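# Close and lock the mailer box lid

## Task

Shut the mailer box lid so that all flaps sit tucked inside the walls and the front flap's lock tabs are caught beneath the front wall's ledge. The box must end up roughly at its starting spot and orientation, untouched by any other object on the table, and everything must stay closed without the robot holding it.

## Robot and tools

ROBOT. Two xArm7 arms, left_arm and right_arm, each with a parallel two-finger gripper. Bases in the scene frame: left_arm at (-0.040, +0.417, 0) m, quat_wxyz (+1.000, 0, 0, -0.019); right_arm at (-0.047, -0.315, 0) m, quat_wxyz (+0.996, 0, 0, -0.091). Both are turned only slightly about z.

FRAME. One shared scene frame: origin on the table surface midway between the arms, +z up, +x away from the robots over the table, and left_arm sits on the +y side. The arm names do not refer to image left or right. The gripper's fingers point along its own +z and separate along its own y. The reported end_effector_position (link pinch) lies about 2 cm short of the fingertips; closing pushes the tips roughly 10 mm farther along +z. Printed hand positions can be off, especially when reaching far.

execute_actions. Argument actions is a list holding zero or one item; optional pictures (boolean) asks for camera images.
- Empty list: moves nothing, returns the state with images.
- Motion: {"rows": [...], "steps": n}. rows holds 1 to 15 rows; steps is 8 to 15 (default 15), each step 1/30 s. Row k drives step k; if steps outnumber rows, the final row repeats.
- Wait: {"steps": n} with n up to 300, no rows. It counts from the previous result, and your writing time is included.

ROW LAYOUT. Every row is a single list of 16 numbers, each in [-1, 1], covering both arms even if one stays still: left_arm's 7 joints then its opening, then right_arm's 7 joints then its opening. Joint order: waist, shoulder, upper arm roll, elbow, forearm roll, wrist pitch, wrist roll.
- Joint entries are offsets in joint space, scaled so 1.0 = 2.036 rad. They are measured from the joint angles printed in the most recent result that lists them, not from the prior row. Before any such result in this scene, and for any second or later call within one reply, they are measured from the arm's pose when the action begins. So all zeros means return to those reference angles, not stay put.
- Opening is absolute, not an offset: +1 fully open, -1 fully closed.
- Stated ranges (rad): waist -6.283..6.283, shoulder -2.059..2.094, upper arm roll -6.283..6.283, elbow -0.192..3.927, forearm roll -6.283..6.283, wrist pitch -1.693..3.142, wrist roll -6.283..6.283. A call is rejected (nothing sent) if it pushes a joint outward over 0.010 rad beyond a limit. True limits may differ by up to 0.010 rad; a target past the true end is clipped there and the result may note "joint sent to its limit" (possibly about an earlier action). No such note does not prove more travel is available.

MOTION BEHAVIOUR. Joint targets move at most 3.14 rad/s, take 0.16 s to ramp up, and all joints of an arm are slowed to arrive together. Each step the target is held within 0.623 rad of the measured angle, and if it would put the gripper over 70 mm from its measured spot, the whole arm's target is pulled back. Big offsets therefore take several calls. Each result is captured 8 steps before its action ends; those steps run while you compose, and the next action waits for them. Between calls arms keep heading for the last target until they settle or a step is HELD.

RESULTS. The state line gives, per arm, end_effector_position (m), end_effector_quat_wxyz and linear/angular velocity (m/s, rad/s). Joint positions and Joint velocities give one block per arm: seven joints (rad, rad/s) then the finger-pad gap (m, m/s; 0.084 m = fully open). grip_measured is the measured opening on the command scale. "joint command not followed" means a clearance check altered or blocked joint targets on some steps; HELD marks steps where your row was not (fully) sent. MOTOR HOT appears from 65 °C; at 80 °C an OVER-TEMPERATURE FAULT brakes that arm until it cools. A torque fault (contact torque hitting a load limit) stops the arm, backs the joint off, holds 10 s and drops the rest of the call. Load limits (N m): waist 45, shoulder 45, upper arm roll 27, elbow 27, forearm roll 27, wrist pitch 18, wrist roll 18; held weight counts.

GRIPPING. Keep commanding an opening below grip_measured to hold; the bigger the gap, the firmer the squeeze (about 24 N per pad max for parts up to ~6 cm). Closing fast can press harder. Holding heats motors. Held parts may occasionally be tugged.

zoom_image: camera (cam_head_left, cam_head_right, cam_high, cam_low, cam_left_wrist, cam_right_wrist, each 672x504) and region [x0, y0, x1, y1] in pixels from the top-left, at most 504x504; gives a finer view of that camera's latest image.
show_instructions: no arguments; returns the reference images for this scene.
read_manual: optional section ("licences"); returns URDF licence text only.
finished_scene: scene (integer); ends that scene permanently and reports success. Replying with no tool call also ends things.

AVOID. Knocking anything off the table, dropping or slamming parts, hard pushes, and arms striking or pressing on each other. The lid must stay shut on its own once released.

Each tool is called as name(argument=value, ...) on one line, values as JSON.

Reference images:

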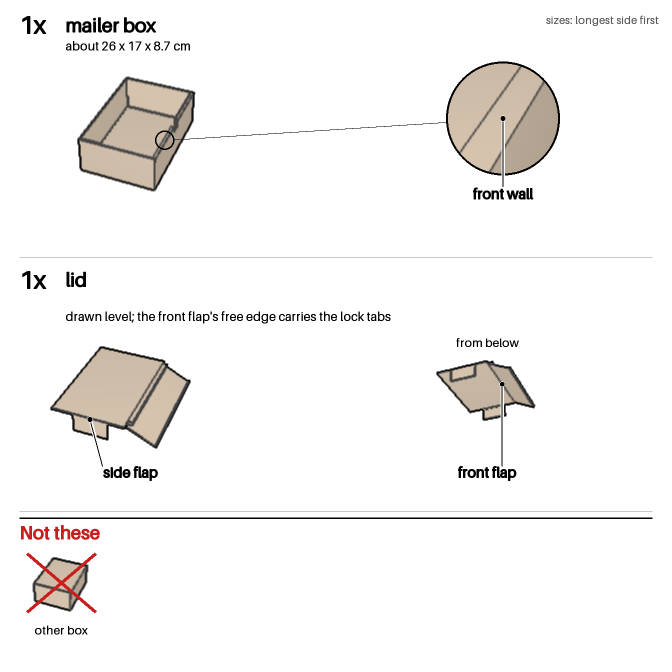

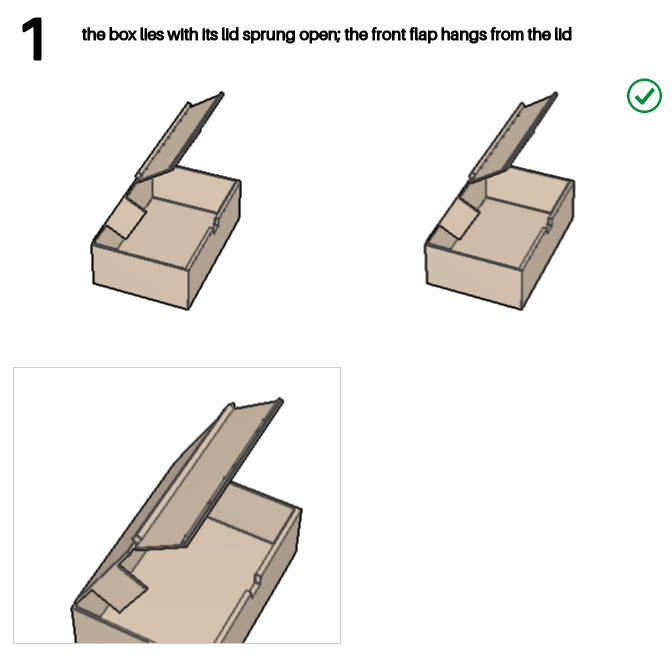

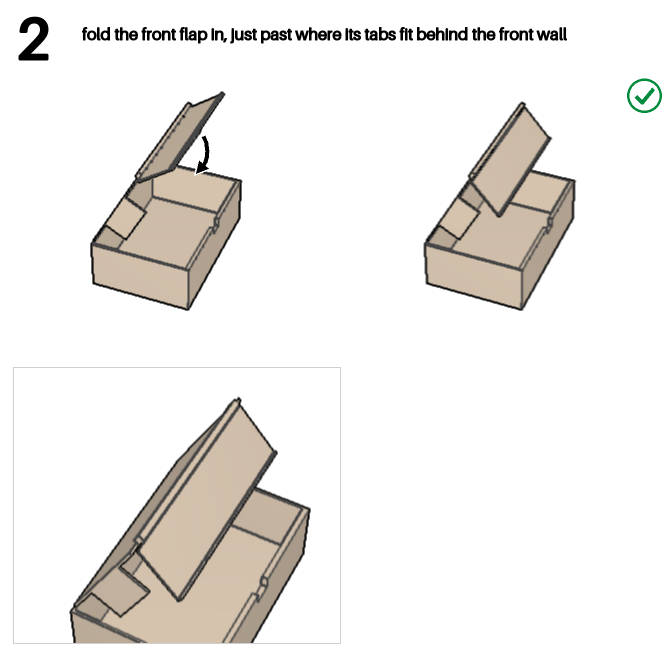

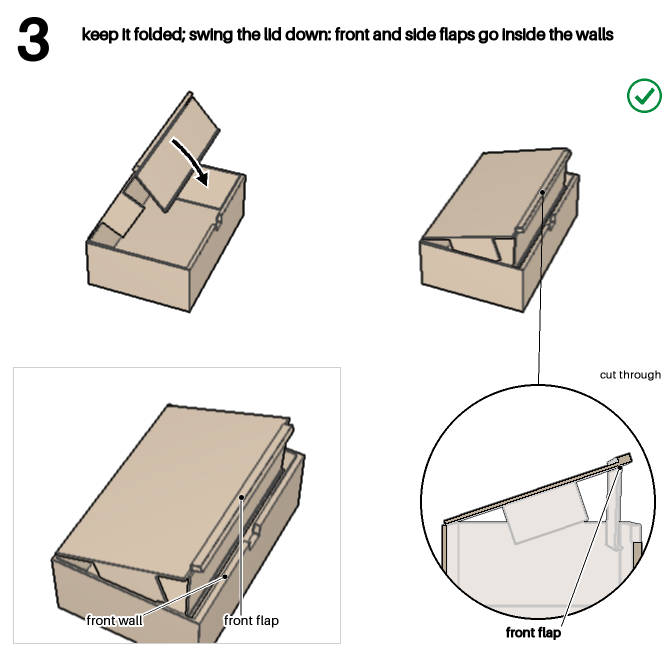

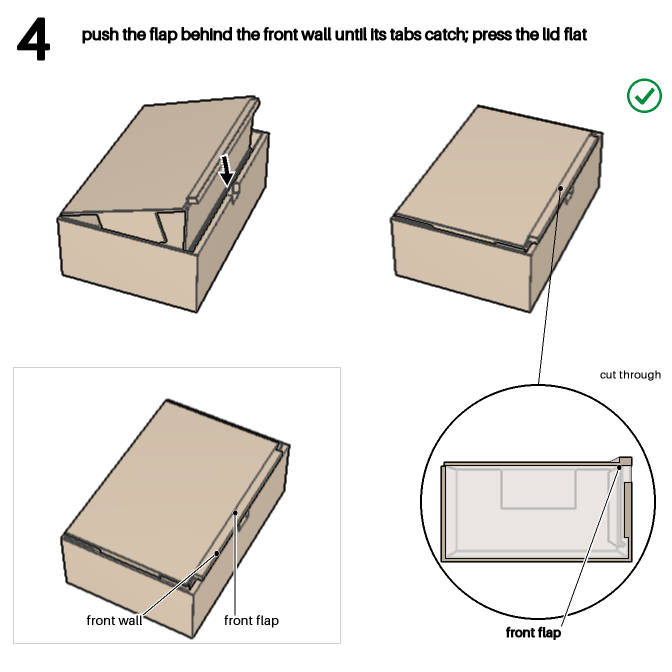

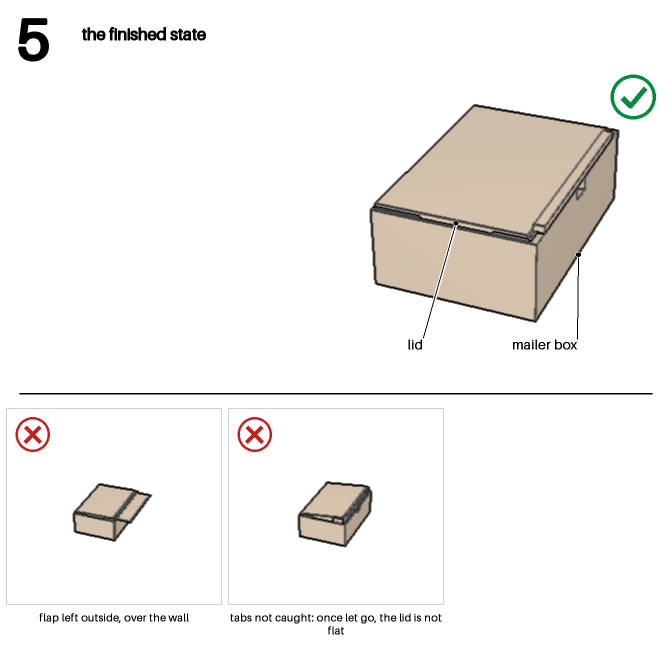

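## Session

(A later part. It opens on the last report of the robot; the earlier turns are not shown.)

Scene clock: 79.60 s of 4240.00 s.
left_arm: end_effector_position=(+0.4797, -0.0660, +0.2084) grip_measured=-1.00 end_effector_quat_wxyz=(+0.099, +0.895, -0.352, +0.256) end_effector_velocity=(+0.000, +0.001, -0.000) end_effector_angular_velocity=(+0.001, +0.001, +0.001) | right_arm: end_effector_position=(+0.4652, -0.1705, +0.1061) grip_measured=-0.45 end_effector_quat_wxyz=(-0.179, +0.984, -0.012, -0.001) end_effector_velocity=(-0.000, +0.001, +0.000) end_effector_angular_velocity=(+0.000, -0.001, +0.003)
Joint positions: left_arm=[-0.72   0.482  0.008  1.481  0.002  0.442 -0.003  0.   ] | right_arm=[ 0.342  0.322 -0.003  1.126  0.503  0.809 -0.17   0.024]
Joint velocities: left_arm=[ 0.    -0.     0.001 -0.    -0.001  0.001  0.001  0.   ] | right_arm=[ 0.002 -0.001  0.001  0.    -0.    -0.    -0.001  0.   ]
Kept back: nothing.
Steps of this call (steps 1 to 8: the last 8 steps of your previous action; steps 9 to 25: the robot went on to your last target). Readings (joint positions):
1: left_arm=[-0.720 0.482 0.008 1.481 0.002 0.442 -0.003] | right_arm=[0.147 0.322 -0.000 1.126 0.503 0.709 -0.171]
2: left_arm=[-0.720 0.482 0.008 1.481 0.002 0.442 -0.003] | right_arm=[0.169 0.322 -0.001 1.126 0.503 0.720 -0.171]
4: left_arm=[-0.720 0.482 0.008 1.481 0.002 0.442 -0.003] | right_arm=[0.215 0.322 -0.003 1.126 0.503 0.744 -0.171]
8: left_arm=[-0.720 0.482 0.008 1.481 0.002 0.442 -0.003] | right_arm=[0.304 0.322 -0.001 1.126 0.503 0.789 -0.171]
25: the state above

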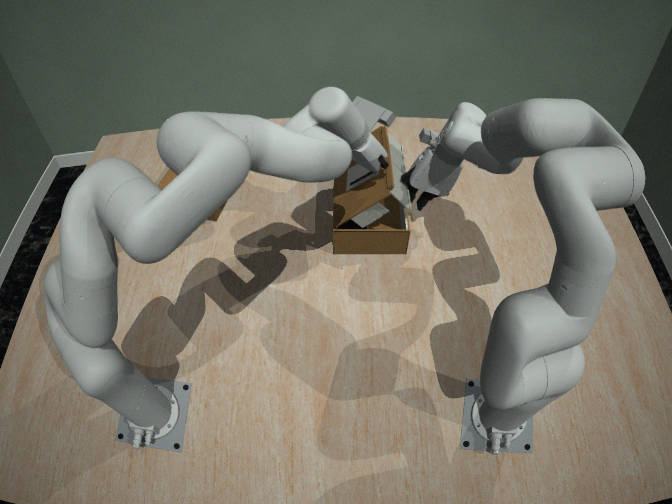

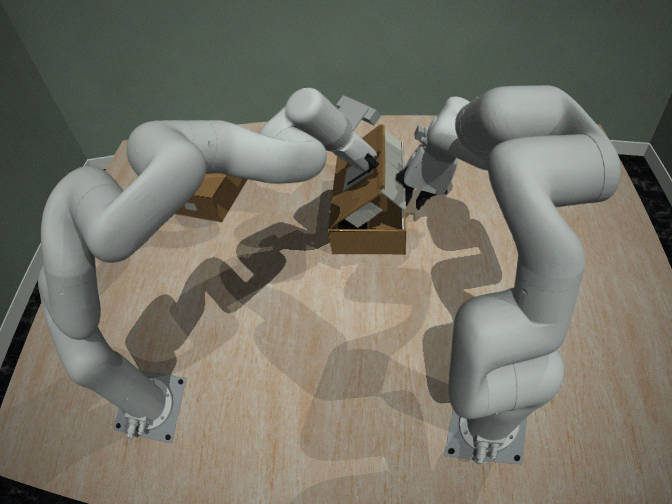

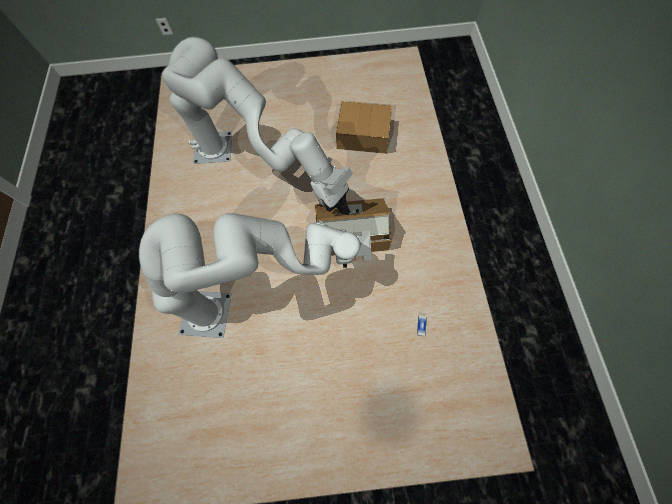

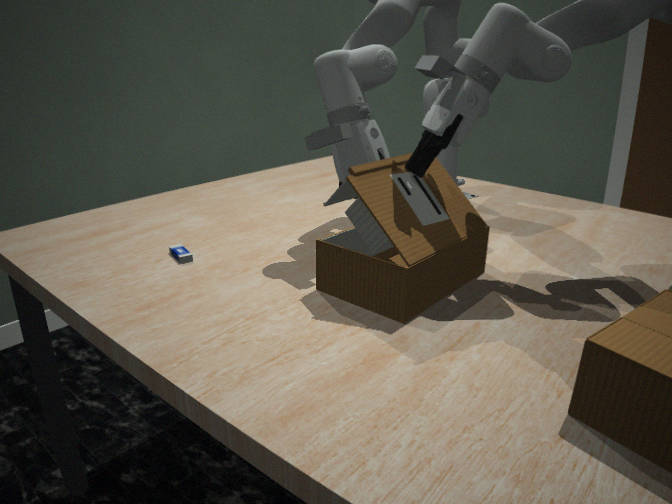

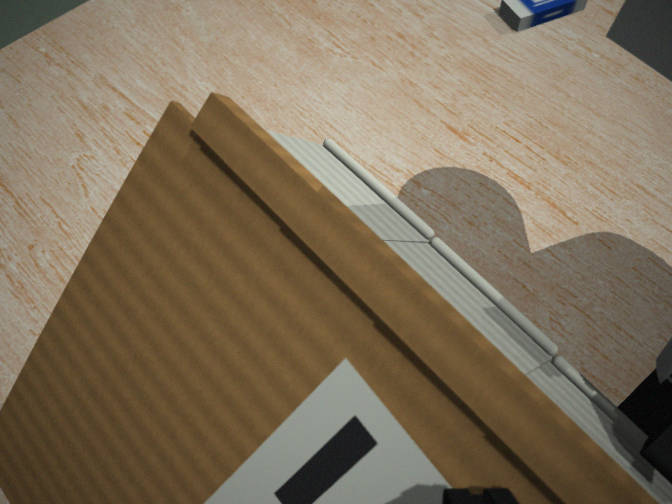

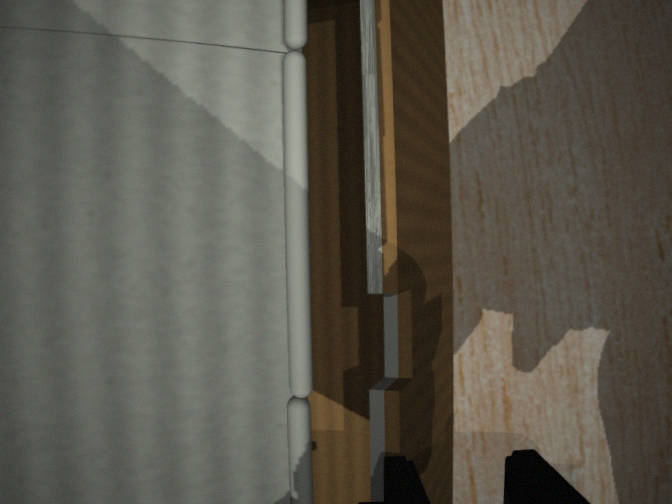

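execute_actions(actions=[{"rows":[[0,0.01,0,0,0,-0.01,0,-1,0,-0.005,0,0,0,0.004,0,-0.43],[0,0.01,0,0,0,-0.01,0,-1,0,-0.005,0,0,0,0.004,0,-0.43],[0,0.01,0,0,0,-0.01,0,-1,0,-0.005,0,0,0,0.004,0,-0.43],[0,0.01,0,0,0,-0.01,0,-1,0,-0.005,0,0,0,0.004,0,-0.43],[0,0.022,0,0,0,-0.022,0,-1,0,-0.005,0,0,0,0.004,0,-0.43]]}])

execute_actions(actions=[{"steps":25}], pictures=true)

zoom_image(camera="cam_head_left", region=[320,120,470,270])

Scene clock: 80.33 s of 4240.00 s.
left_arm: end_effector_position=(+0.4822, -0.0683, +0.1956) grip_measured=-1.00 end_effector_quat_wxyz=(+0.099, +0.895, -0.352, +0.257) end_effector_velocity=(+0.023, -0.016, -0.075) end_effector_angular_velocity=(-0.024, -0.031, +0.003) | right_arm: end_effector_position=(+0.4650, -0.1702, +0.1106) grip_measured=-0.45 end_effector_quat_wxyz=(-0.180, +0.984, -0.011, +0.000) end_effector_velocity=(-0.005, -0.015, -0.005) end_effector_angular_velocity=(-0.007, +0.021, -0.023)
Joint positions: left_arm=[-0.72   0.509  0.008  1.481  0.002  0.415 -0.003  0.   ] | right_arm=[ 0.341  0.313 -0.004  1.126  0.503  0.816 -0.171  0.024]
Joint velocities: left_arm=[ 0.002  0.176  0.004  0.025  0.001 -0.19  -0.     0.   ] | right_arm=[-0.01  -0.005 -0.018 -0.017 -0.002  0.011  0.001  0.001]
Steps of this call (steps 1 to 15: the robot went on to your last target; steps 16 to 22: the first 7 steps of this action). Readings (joint positions):
16: left_arm=[-0.720 0.482 0.008 1.481 0.002 0.442 -0.003] | right_arm=[0.342 0.322 -0.003 1.126 0.503 0.809 -0.170]
17: left_arm=[-0.720 0.485 0.008 1.481 0.002 0.438 -0.003] | right_arm=[0.342 0.320 -0.003 1.125 0.503 0.811 -0.170]
19: left_arm=[-0.720 0.493 0.008 1.482 0.002 0.430 -0.003] | right_arm=[0.342 0.316 -0.003 1.125 0.503 0.814 -0.171]
22: the state above

Scene clock: 81.17 s of 4240.00 s.
left_arm: end_effector_position=(+0.4830, -0.0692, +0.1854) grip_measured=-1.00 end_effector_quat_wxyz=(+0.099, +0.895, -0.352, +0.256) end_effector_velocity=(+0.000, +0.000, +0.000) end_effector_angular_velocity=(-0.002, +0.000, +0.001) | right_arm: end_effector_position=(+0.4648, -0.1697, +0.1110) grip_measured=-0.45 end_effector_quat_wxyz=(-0.181, +0.983, -0.011, -0.000) end_effector_velocity=(-0.000, -0.001, +0.000) end_effector_angular_velocity=(+0.000, +0.001, -0.000)
Joint positions: left_arm=[-0.72   0.527  0.008  1.481  0.002  0.398 -0.003  0.   ] | right_arm=[ 0.342  0.312 -0.003  1.126  0.503  0.817 -0.17   0.024]
Joint velocities: left_arm=[ 0.001  0.    -0.001 -0.    -0.001 -0.001 -0.     0.   ] | right_arm=[-0.002 -0.001  0.    -0.    -0.     0.002 -0.    -0.   ]
Kept back: nothing.
Steps of this call (steps 1 to 8: the last 8 steps of your previous action; steps 9 to 25: the robot went on to your last target). Readings (joint positions):
1: left_arm=[-0.720 0.514 0.008 1.482 0.002 0.409 -0.003] | right_arm=[0.341 0.313 -0.004 1.125 0.503 0.816 -0.171]
2: left_arm=[-0.719 0.519 0.008 1.481 0.002 0.405 -0.003] | right_arm=[0.341 0.312 -0.004 1.125 0.503 0.817 -0.170]
4: left_arm=[-0.719 0.525 0.008 1.480 0.002 0.401 -0.003] | right_arm=[0.341 0.312 -0.004 1.125 0.503 0.817 -0.170]
8: left_arm=[-0.720 0.527 0.008 1.480 0.002 0.399 -0.003] | right_arm=[0.342 0.312 -0.003 1.126 0.503 0.817 -0.170]
25: the state above

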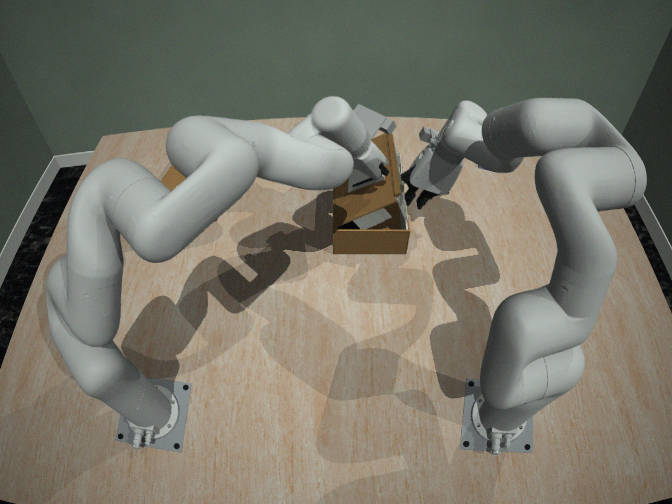

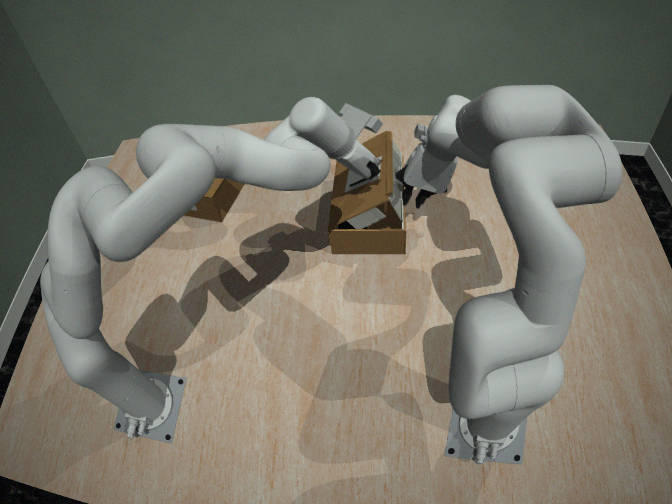

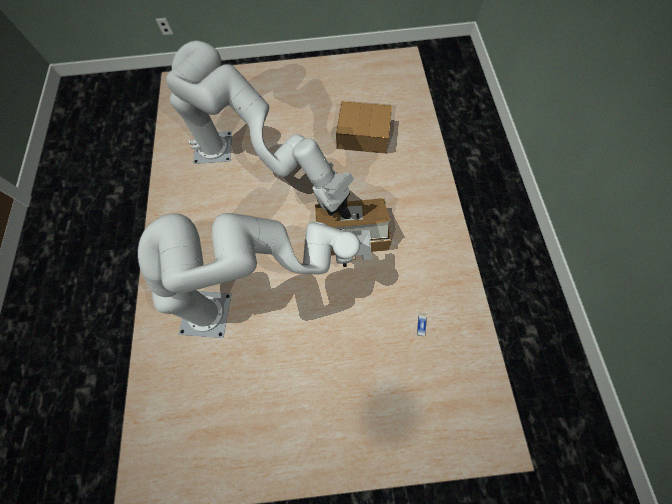

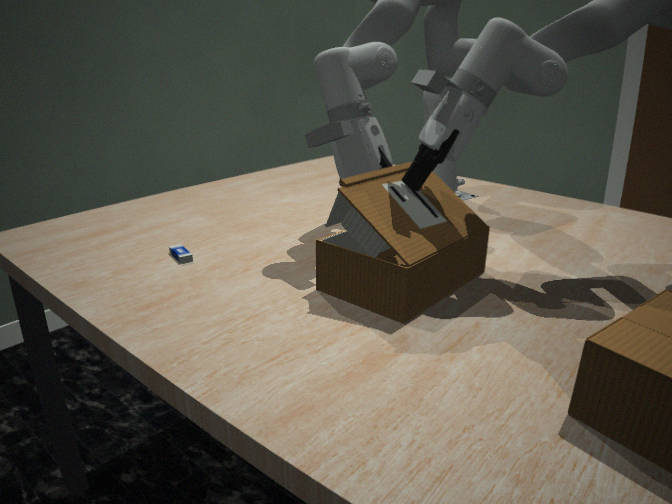

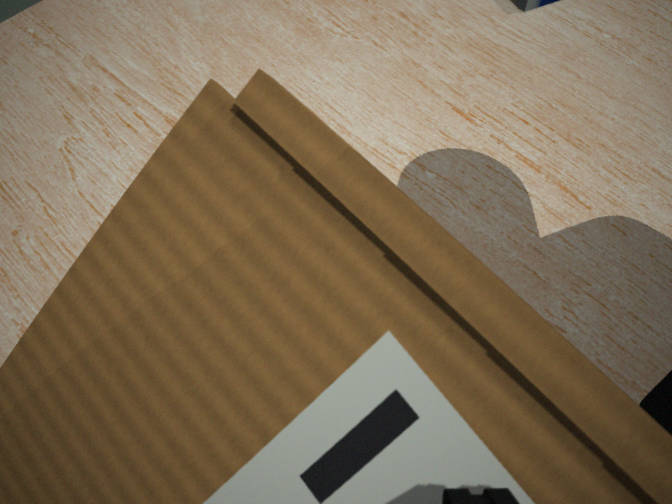

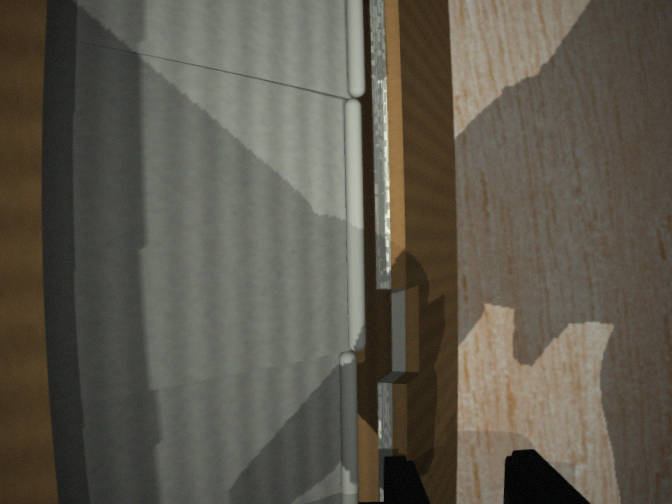

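Region (320, 120, 470, 270) of cam_head_left's 672x504 image, scaled by 3.360, with more detail than that image has.

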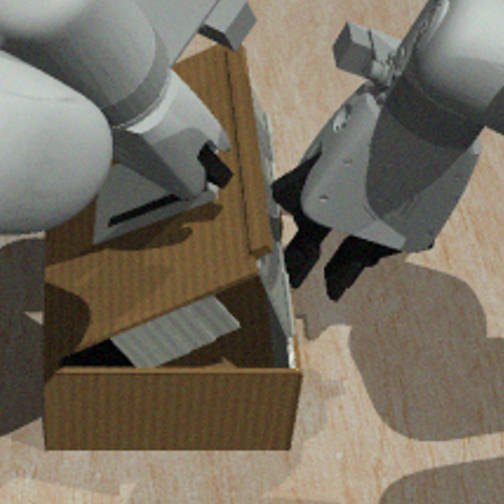

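The knuckle works as a cam. Continue lowering a bit.

execute_actions(actions=[{"rows":[[0,0.006,0,0,0,-0.006,0,-1,0,0,0,0,0,0,0,-0.43],[0,0.006,0,0,0,-0.006,0,-1,0,0,0,0,0,0,0,-0.43],[0,0.006,0,0,0,-0.006,0,-1,0,0,0,0,0,0,0,-0.43],[0,0.006,0,0,0,-0.006,0,-1,0,0,0,0,0,0,0,-0.43],[0,0.012,0,0,0,-0.012,0,-1,0,0,0,0,0,0,0,-0.43]]}])

execute_actions(actions=[{"steps":25}], pictures=true)

Scene clock: 81.83 s of 4240.00 s.
left_arm: end_effector_position=(+0.4840, -0.0703, +0.1774) grip_measured=-1.00 end_effector_quat_wxyz=(+0.099, +0.895, -0.352, +0.256) end_effector_velocity=(+0.005, -0.004, -0.055) end_effector_angular_velocity=(+0.008, +0.006, -0.001) | right_arm: end_effector_position=(+0.4648, -0.1697, +0.1111) grip_measured=-0.45 end_effector_quat_wxyz=(-0.181, +0.983, -0.011, -0.000) end_effector_velocity=(-0.000, -0.000, -0.001) end_effector_angular_velocity=(-0.001, +0.002, +0.001)
Joint positions: left_arm=[-0.72   0.543  0.008  1.481  0.002  0.382 -0.003  0.   ] | right_arm=[ 0.342  0.312 -0.003  1.126  0.503  0.817 -0.17   0.024]
Joint velocities: left_arm=[ 0.     0.101  0.    -0.001  0.    -0.093  0.001  0.   ] | right_arm=[-0.     0.001 -0.    -0.    -0.001  0.    -0.001 -0.   ]
Steps of this call (steps 1 to 13: the robot went on to your last target; steps 14 to 20: the first 7 steps of this action). Readings (joint positions):
14: left_arm=[-0.720 0.527 0.008 1.481 0.002 0.397 -0.003] | right_arm=[0.342 0.312 -0.003 1.126 0.503 0.817 -0.170]
15: left_arm=[-0.720 0.529 0.008 1.481 0.002 0.395 -0.003] | right_arm=[0.342 0.312 -0.003 1.126 0.503 0.817 -0.170]
17: left_arm=[-0.720 0.533 0.008 1.481 0.002 0.390 -0.003] | right_arm=[0.342 0.312 -0.004 1.126 0.503 0.817 -0.170]
20: the state above

Scene clock: 82.67 s of 4240.00 s.
left_arm: end_effector_position=(+0.4846, -0.0707, +0.1727) grip_measured=-1.00 end_effector_quat_wxyz=(+0.099, +0.895, -0.352, +0.256) end_effector_velocity=(-0.000, -0.000, -0.000) end_effector_angular_velocity=(-0.001, +0.001, +0.000) | right_arm: end_effector_position=(+0.4648, -0.1697, +0.1111) grip_measured=-0.45 end_effector_quat_wxyz=(-0.181, +0.983, -0.011, -0.000) end_effector_velocity=(-0.000, -0.000, -0.000) end_effector_angular_velocity=(+0.000, +0.002, -0.000)
Joint positions: left_arm=[-0.72   0.551  0.008  1.481  0.002  0.373 -0.003  0.   ] | right_arm=[ 0.342  0.312 -0.003  1.126  0.503  0.817 -0.17   0.024]
Joint velocities: left_arm=[ 0.     0.    -0.001 -0.001  0.    -0.001 -0.001  0.   ] | right_arm=[-0.     0.     0.    -0.     0.     0.001  0.001  0.   ]
Kept back: nothing.
Steps of this call (steps 1 to 8: the last 8 steps of your previous action; steps 9 to 15: the robot went on to your last target; steps 16 to 25: nothing new was sent). Readings (joint positions):
1: left_arm=[-0.720 0.546 0.008 1.481 0.002 0.379 -0.003] | right_arm=[0.342 0.312 -0.003 1.126 0.503 0.817 -0.170]
2: left_arm=[-0.720 0.548 0.008 1.480 0.002 0.377 -0.003] | right_arm=[0.342 0.312 -0.003 1.126 0.503 0.817 -0.170]
4: left_arm=[-0.720 0.551 0.008 1.480 0.002 0.375 -0.003] | right_arm=[0.342 0.312 -0.003 1.126 0.503 0.817 -0.170]
8: left_arm=[-0.720 0.551 0.008 1.481 0.002 0.374 -0.003] | right_arm=[0.342 0.312 -0.003 1.126 0.503 0.817 -0.170]
25: the state above
All arms were judged still, so your last target was given up. Only a new action makes them travel on or press farther. Fingers that are still opening or closing keep moving.

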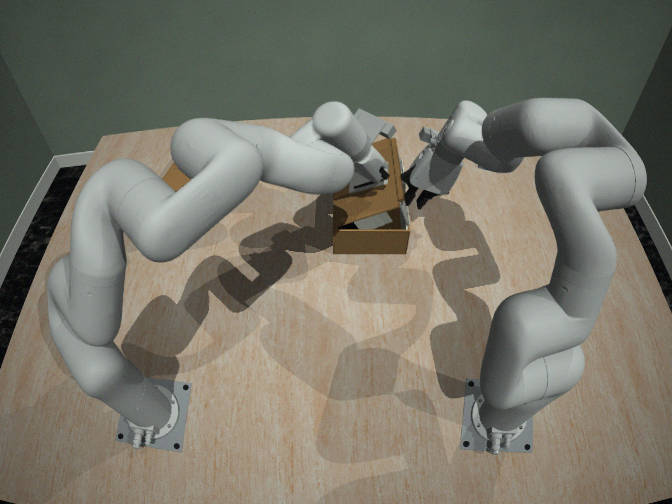

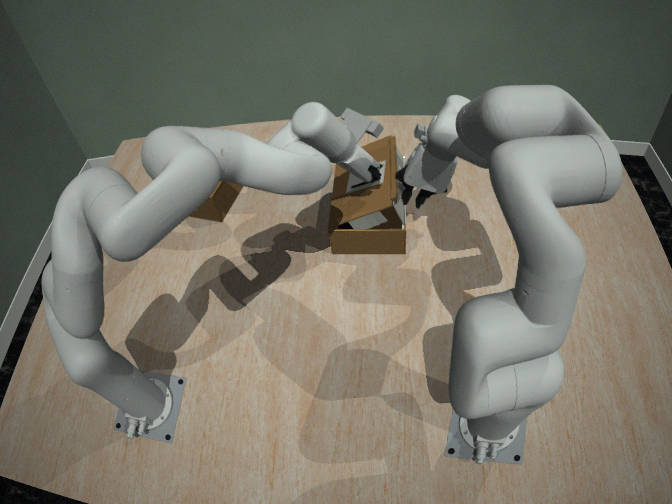

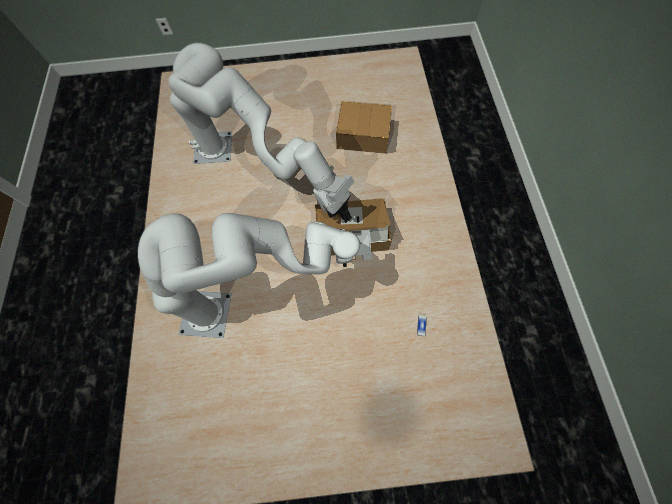

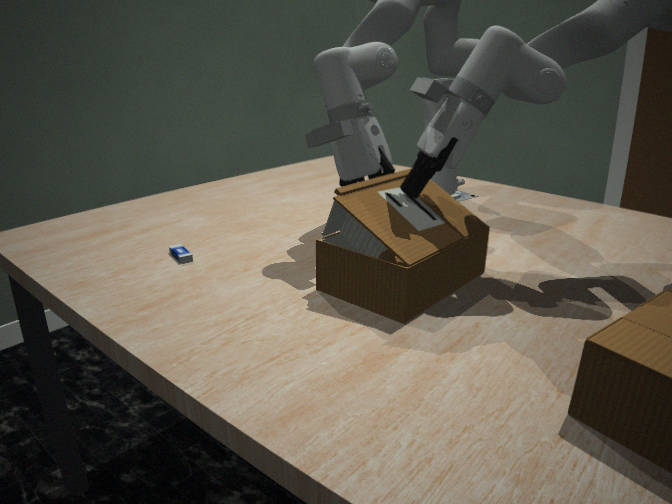

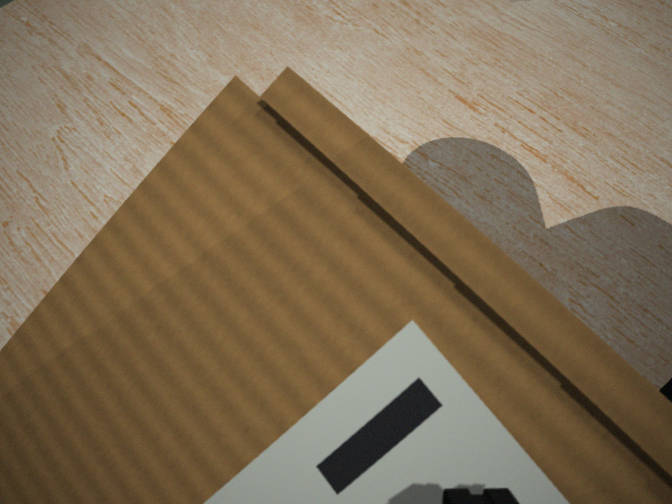

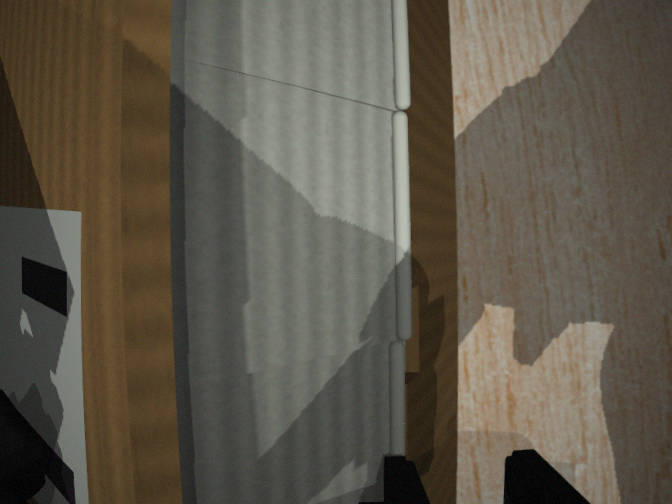

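execute_actions(actions=[{"rows":[[0,-0.002,0,0,0,0.002,0,-1,0,0,0,0,0.015,0,0,-0.43],[0,-0.002,0,0,0,0.002,0,-1,0,0,0,0,0.015,0,0,-0.43],[0,-0.002,0,0,0,0.002,0,-1,0,0,0,0,0.015,0,0,-0.43],[0,-0.002,0,0,0,0.002,0,-1,0,0,0,0,0.03,0,0,-0.43],[0,-0.002,0,0,0,0.002,0,-1,0,0,0,0,0.03,0,0,-0.43],[0,-0.002,0,0,0,0.002,0,-1,0,0,0,0,0.03,0,0,-0.43],[0,-0.002,0,0,0,0.002,0,-1,0,0,0,0,0.045,0,-0.03,-0.43]]}])

execute_actions(actions=[{"steps":25}], pictures=true)

Scene clock: 83.47 s of 4240.00 s.
left_arm: end_effector_position=(+0.4844, -0.0706, +0.1750) grip_measured=-1.00 end_effector_quat_wxyz=(+0.099, +0.895, -0.352, +0.256) end_effector_velocity=(-0.000, -0.000, +0.005) end_effector_angular_velocity=(-0.002, -0.001, +0.000) | right_arm: end_effector_position=(+0.4659, -0.1644, +0.1131) grip_measured=-0.45 end_effector_quat_wxyz=(-0.196, +0.980, -0.026, +0.000) end_effector_velocity=(+0.008, +0.028, +0.013) end_effector_angular_velocity=(+0.178, -0.001, -0.103)
Joint positions: left_arm=[-0.72   0.547  0.008  1.481  0.002  0.377 -0.003  0.   ] | right_arm=[ 0.342  0.312 -0.003  1.126  0.548  0.817 -0.171  0.024]
Joint velocities: left_arm=[ 0.    -0.007 -0.     0.001  0.     0.007 -0.     0.   ] | right_arm=[-0.    -0.001 -0.002  0.     0.249  0.001 -0.075 -0.   ]
Steps of this call (steps 1 to 17: nothing new was sent; steps 18 to 24: the first 7 steps of this action). Readings (joint positions):
18: left_arm=[-0.720 0.551 0.008 1.481 0.002 0.373 -0.003] | right_arm=[0.342 0.312 -0.003 1.126 0.504 0.817 -0.170]
19: left_arm=[-0.720 0.551 0.008 1.480 0.002 0.374 -0.003] | right_arm=[0.342 0.312 -0.003 1.126 0.508 0.817 -0.171]
21: left_arm=[-0.720 0.549 0.008 1.480 0.002 0.376 -0.003] | right_arm=[0.342 0.312 -0.003 1.126 0.521 0.817 -0.171]
24: the state above

Scene clock: 84.30 s of 4240.00 s.
left_arm: end_effector_position=(+0.4844, -0.0704, +0.1748) grip_measured=-1.00 end_effector_quat_wxyz=(+0.099, +0.895, -0.352, +0.256) end_effector_velocity=(-0.001, -0.001, -0.000) end_effector_angular_velocity=(+0.001, -0.000, -0.004) | right_arm: end_effector_position=(+0.4675, -0.1589, +0.1156) grip_measured=-0.45 end_effector_quat_wxyz=(-0.213, +0.977, -0.013, +0.007) end_effector_velocity=(-0.001, +0.001, -0.000) end_effector_angular_velocity=(+0.000, +0.002, +0.003)
Joint positions: left_arm=[-0.72   0.547  0.008  1.481  0.002  0.377 -0.003  0.   ] | right_arm=[ 0.342  0.312 -0.004  1.126  0.595  0.817 -0.232  0.024]
Joint velocities: left_arm=[-0.002  0.    -0.001 -0.001  0.001 -0.     0.001  0.   ] | right_arm=[ 0.002  0.001  0.     0.    -0.     0.001 -0.    -0.   ]
Kept back: nothing.
Steps of this call (steps 1 to 8: the last 8 steps of your previous action; steps 9 to 25: the robot went on to your last target). Readings (joint positions):
1: left_arm=[-0.720 0.547 0.008 1.481 0.002 0.377 -0.003] | right_arm=[0.342 0.312 -0.004 1.126 0.557 0.817 -0.178]
2: left_arm=[-0.720 0.547 0.008 1.481 0.002 0.377 -0.003] | right_arm=[0.341 0.312 -0.004 1.126 0.567 0.817 -0.190]
4: left_arm=[-0.720 0.547 0.008 1.481 0.002 0.377 -0.003] | right_arm=[0.341 0.312 -0.004 1.126 0.582 0.817 -0.212]
8: left_arm=[-0.720 0.547 0.008 1.481 0.002 0.377 -0.003] | right_arm=[0.341 0.312 -0.004 1.126 0.593 0.817 -0.228]
25: the state above

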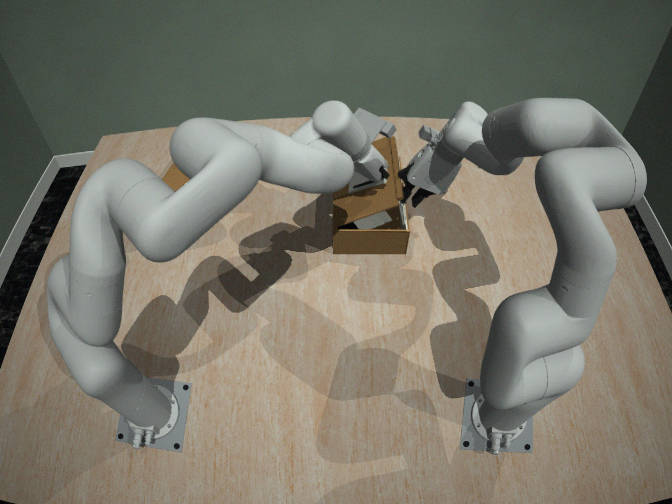

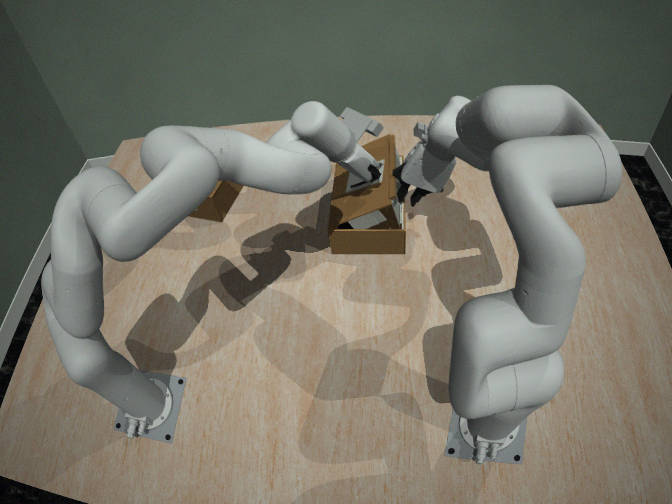

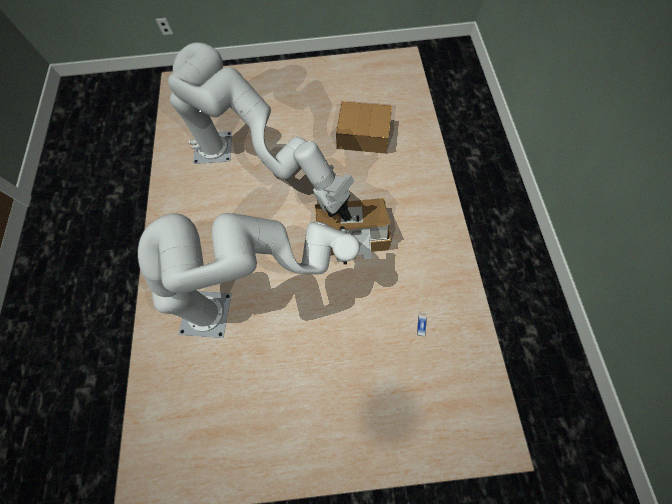

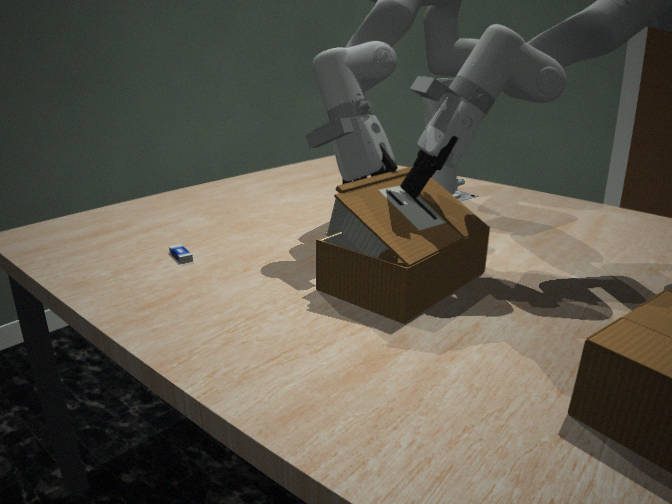

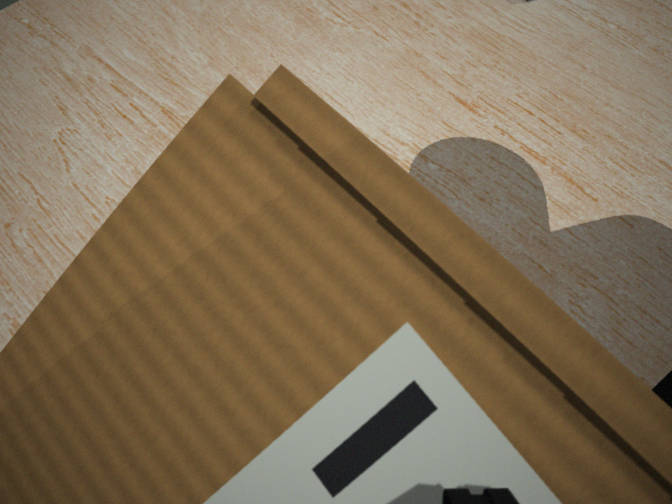

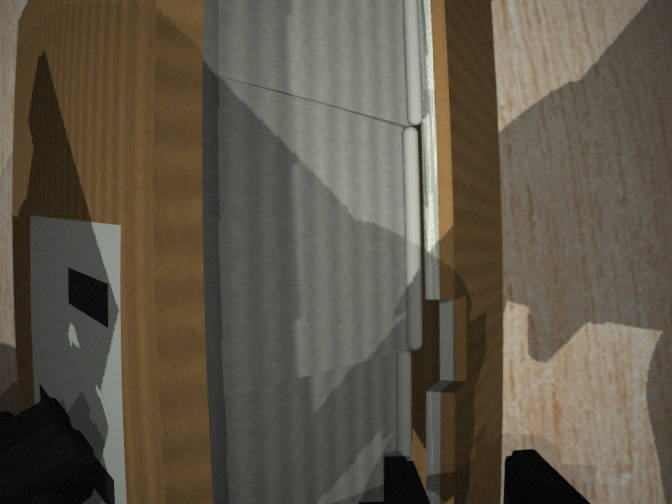

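Far segments marginal; a bit more, then lower 1 cm.

execute_actions(actions=[{"rows":[[0,0,0,0,0,0,0,-1,0,0,0,0,0.015,0,-0.01,-0.43],[0,0,0,0,0,0,0,-1,0,0,0,0,0.015,0,-0.01,-0.43],[0,0,0,0,0,0,0,-1,0,0,0,0,0.015,0,-0.01,-0.43],[0,0,0,0,0,0,0,-1,0,0,0,0,0.015,0,-0.01,-0.43],[0,0,0,0,0,0,0,-1,0,0,0,0,0.015,0,-0.01,-0.43],[0,0,0,0,0,0,0,-1,0,0,0,0,0.015,0,-0.01,-0.43],[0,0,0,0,0,0,0,-1,0,0,0,0,0.015,0,-0.01,-0.43],[0,0.005,0,0,0,-0.005,0,-1,0,0,0,0,0.015,0,-0.01,-0.43],[0,0.005,0,0,0,-0.005,0,-1,0,0,0,0,0.015,0,-0.01,-0.43],[0,0.005,0,0,0,-0.005,0,-1,0,0,0,0,0.015,0,-0.01,-0.43],[0,0.01,0,0,0,-0.01,0,-1,0,0,0,0,0.015,0,-0.01,-0.43]]}])

execute_actions(actions=[{"steps":25}], pictures=true)

Scene clock: 85.00 s of 4240.00 s.
left_arm: end_effector_position=(+0.4844, -0.0703, +0.1748) grip_measured=-1.00 end_effector_quat_wxyz=(+0.099, +0.895, -0.352, +0.256) end_effector_velocity=(-0.000, -0.000, +0.000) end_effector_angular_velocity=(-0.000, -0.001, -0.001) | right_arm: end_effector_position=(+0.4683, -0.1558, +0.1170) grip_measured=-0.45 end_effector_quat_wxyz=(-0.222, +0.975, -0.013, +0.009) end_effector_velocity=(+0.002, +0.005, +0.002) end_effector_angular_velocity=(+0.035, -0.008, -0.003)
Joint positions: left_arm=[-0.72   0.547  0.008  1.481  0.002  0.377 -0.003  0.   ] | right_arm=[ 0.342  0.312 -0.003  1.126  0.622  0.817 -0.249  0.024]
Joint velocities: left_arm=[-0.    -0.     0.     0.     0.001 -0.001  0.     0.   ] | right_arm=[-0.     0.001  0.     0.001  0.049  0.001 -0.033 -0.   ]
Steps of this call (steps 1 to 14: the robot went on to your last target; steps 15 to 21: the first 7 steps of this action). Readings (joint positions):
15: left_arm=[-0.720 0.547 0.008 1.481 0.002 0.377 -0.003] | right_arm=[0.342 0.312 -0.003 1.126 0.595 0.817 -0.232]
16: left_arm=[-0.720 0.547 0.008 1.481 0.002 0.377 -0.003] | right_arm=[0.342 0.312 -0.004 1.126 0.600 0.817 -0.235]
18: left_arm=[-0.720 0.547 0.008 1.481 0.002 0.377 -0.003] | right_arm=[0.342 0.312 -0.004 1.126 0.612 0.817 -0.243]
21: the state above

Scene clock: 85.83 s of 4240.00 s.
left_arm: end_effector_position=(+0.4855, -0.0714, +0.1643) grip_measured=-1.00 end_effector_quat_wxyz=(+0.099, +0.895, -0.352, +0.256) end_effector_velocity=(-0.001, -0.001, -0.000) end_effector_angular_velocity=(+0.000, -0.000, -0.002) | right_arm: end_effector_position=(+0.4685, -0.1554, +0.1173) grip_measured=-0.45 end_effector_quat_wxyz=(-0.223, +0.975, -0.014, +0.009) end_effector_velocity=(-0.000, +0.000, -0.000) end_effector_angular_velocity=(-0.000, +0.001, -0.000)
Joint positions: left_arm=[-0.72   0.568  0.008  1.481  0.002  0.357 -0.003  0.   ] | right_arm=[ 0.342  0.312 -0.004  1.126  0.625  0.817 -0.252  0.024]
Joint velocities: left_arm=[-0.001  0.    -0.    -0.     0.    -0.     0.001  0.   ] | right_arm=[ 0.001  0.001 -0.    -0.     0.    -0.001  0.001 -0.   ]
Kept back: nothing.
Steps of this call (steps 1 to 8: the last 8 steps of your previous action; steps 9 to 25: the robot went on to your last target). Readings (joint positions):
1: left_arm=[-0.720 0.547 0.008 1.481 0.002 0.377 -0.003] | right_arm=[0.342 0.312 -0.003 1.126 0.623 0.817 -0.250]
2: left_arm=[-0.720 0.549 0.008 1.481 0.002 0.375 -0.003] | right_arm=[0.342 0.312 -0.003 1.126 0.624 0.817 -0.251]
4: left_arm=[-0.720 0.553 0.008 1.481 0.002 0.371 -0.003] | right_arm=[0.342 0.312 -0.003 1.126 0.625 0.817 -0.251]
8: left_arm=[-0.720 0.565 0.008 1.480 0.002 0.361 -0.003] | right_arm=[0.342 0.312 -0.003 1.126 0.625 0.817 -0.252]
25: the state above

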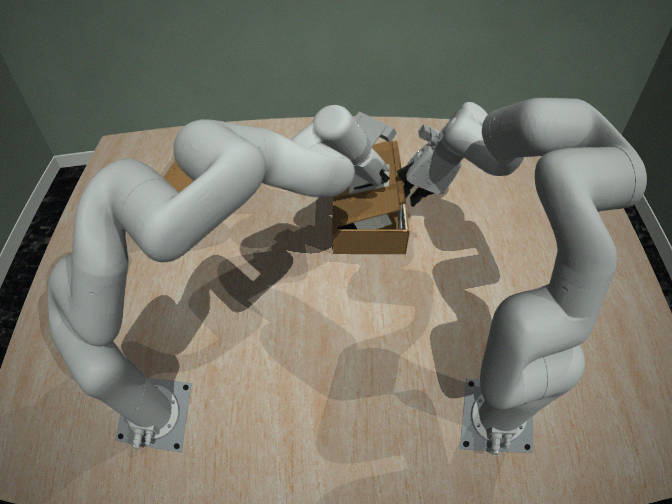

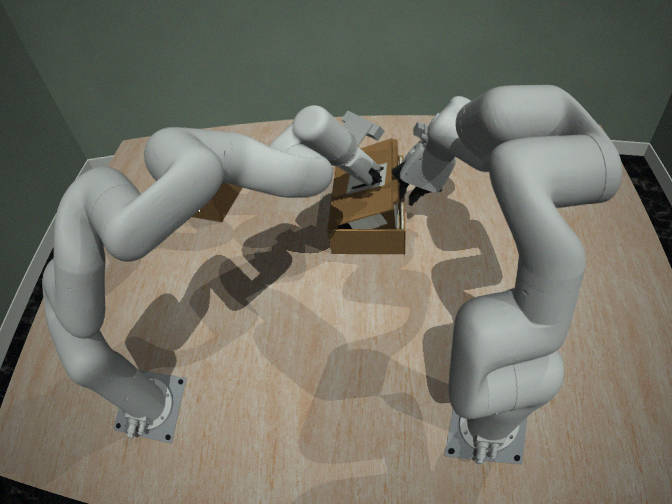

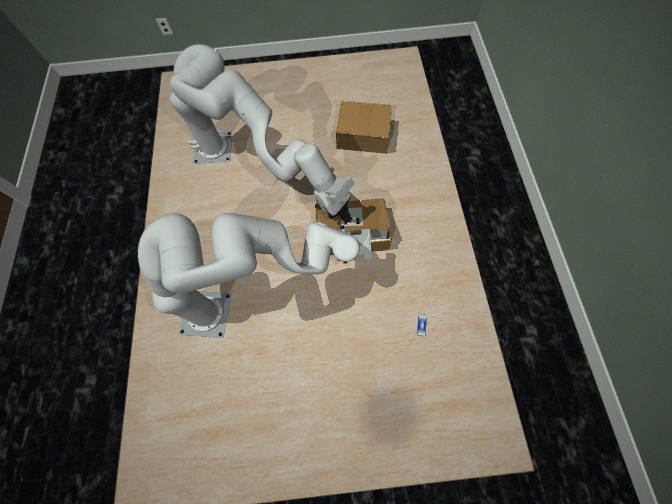

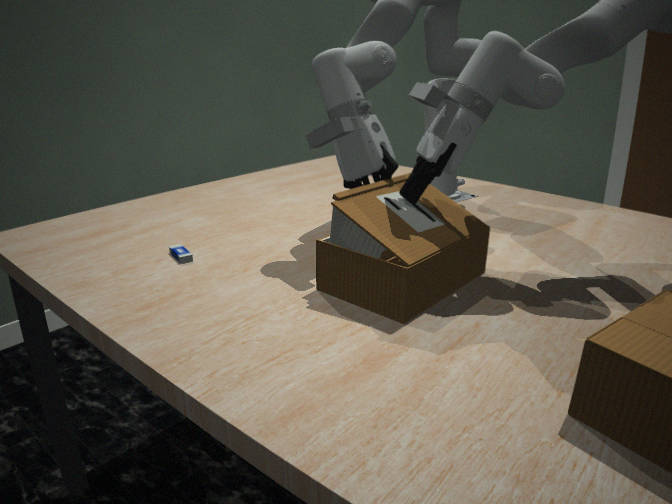

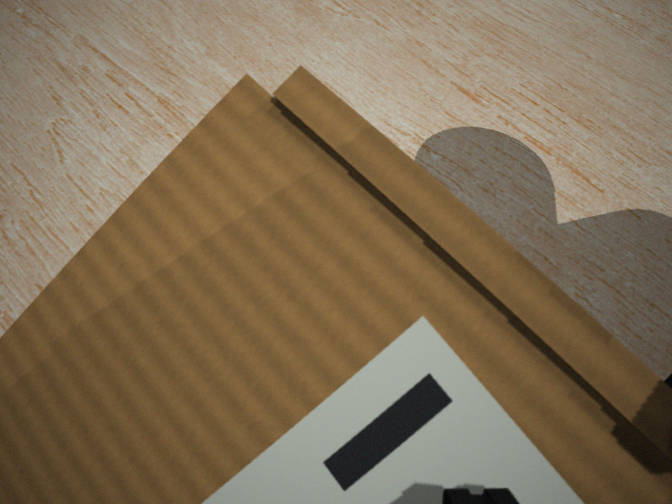

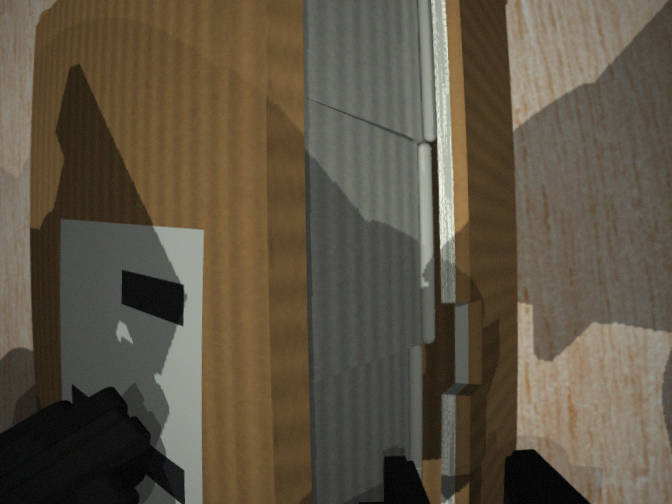

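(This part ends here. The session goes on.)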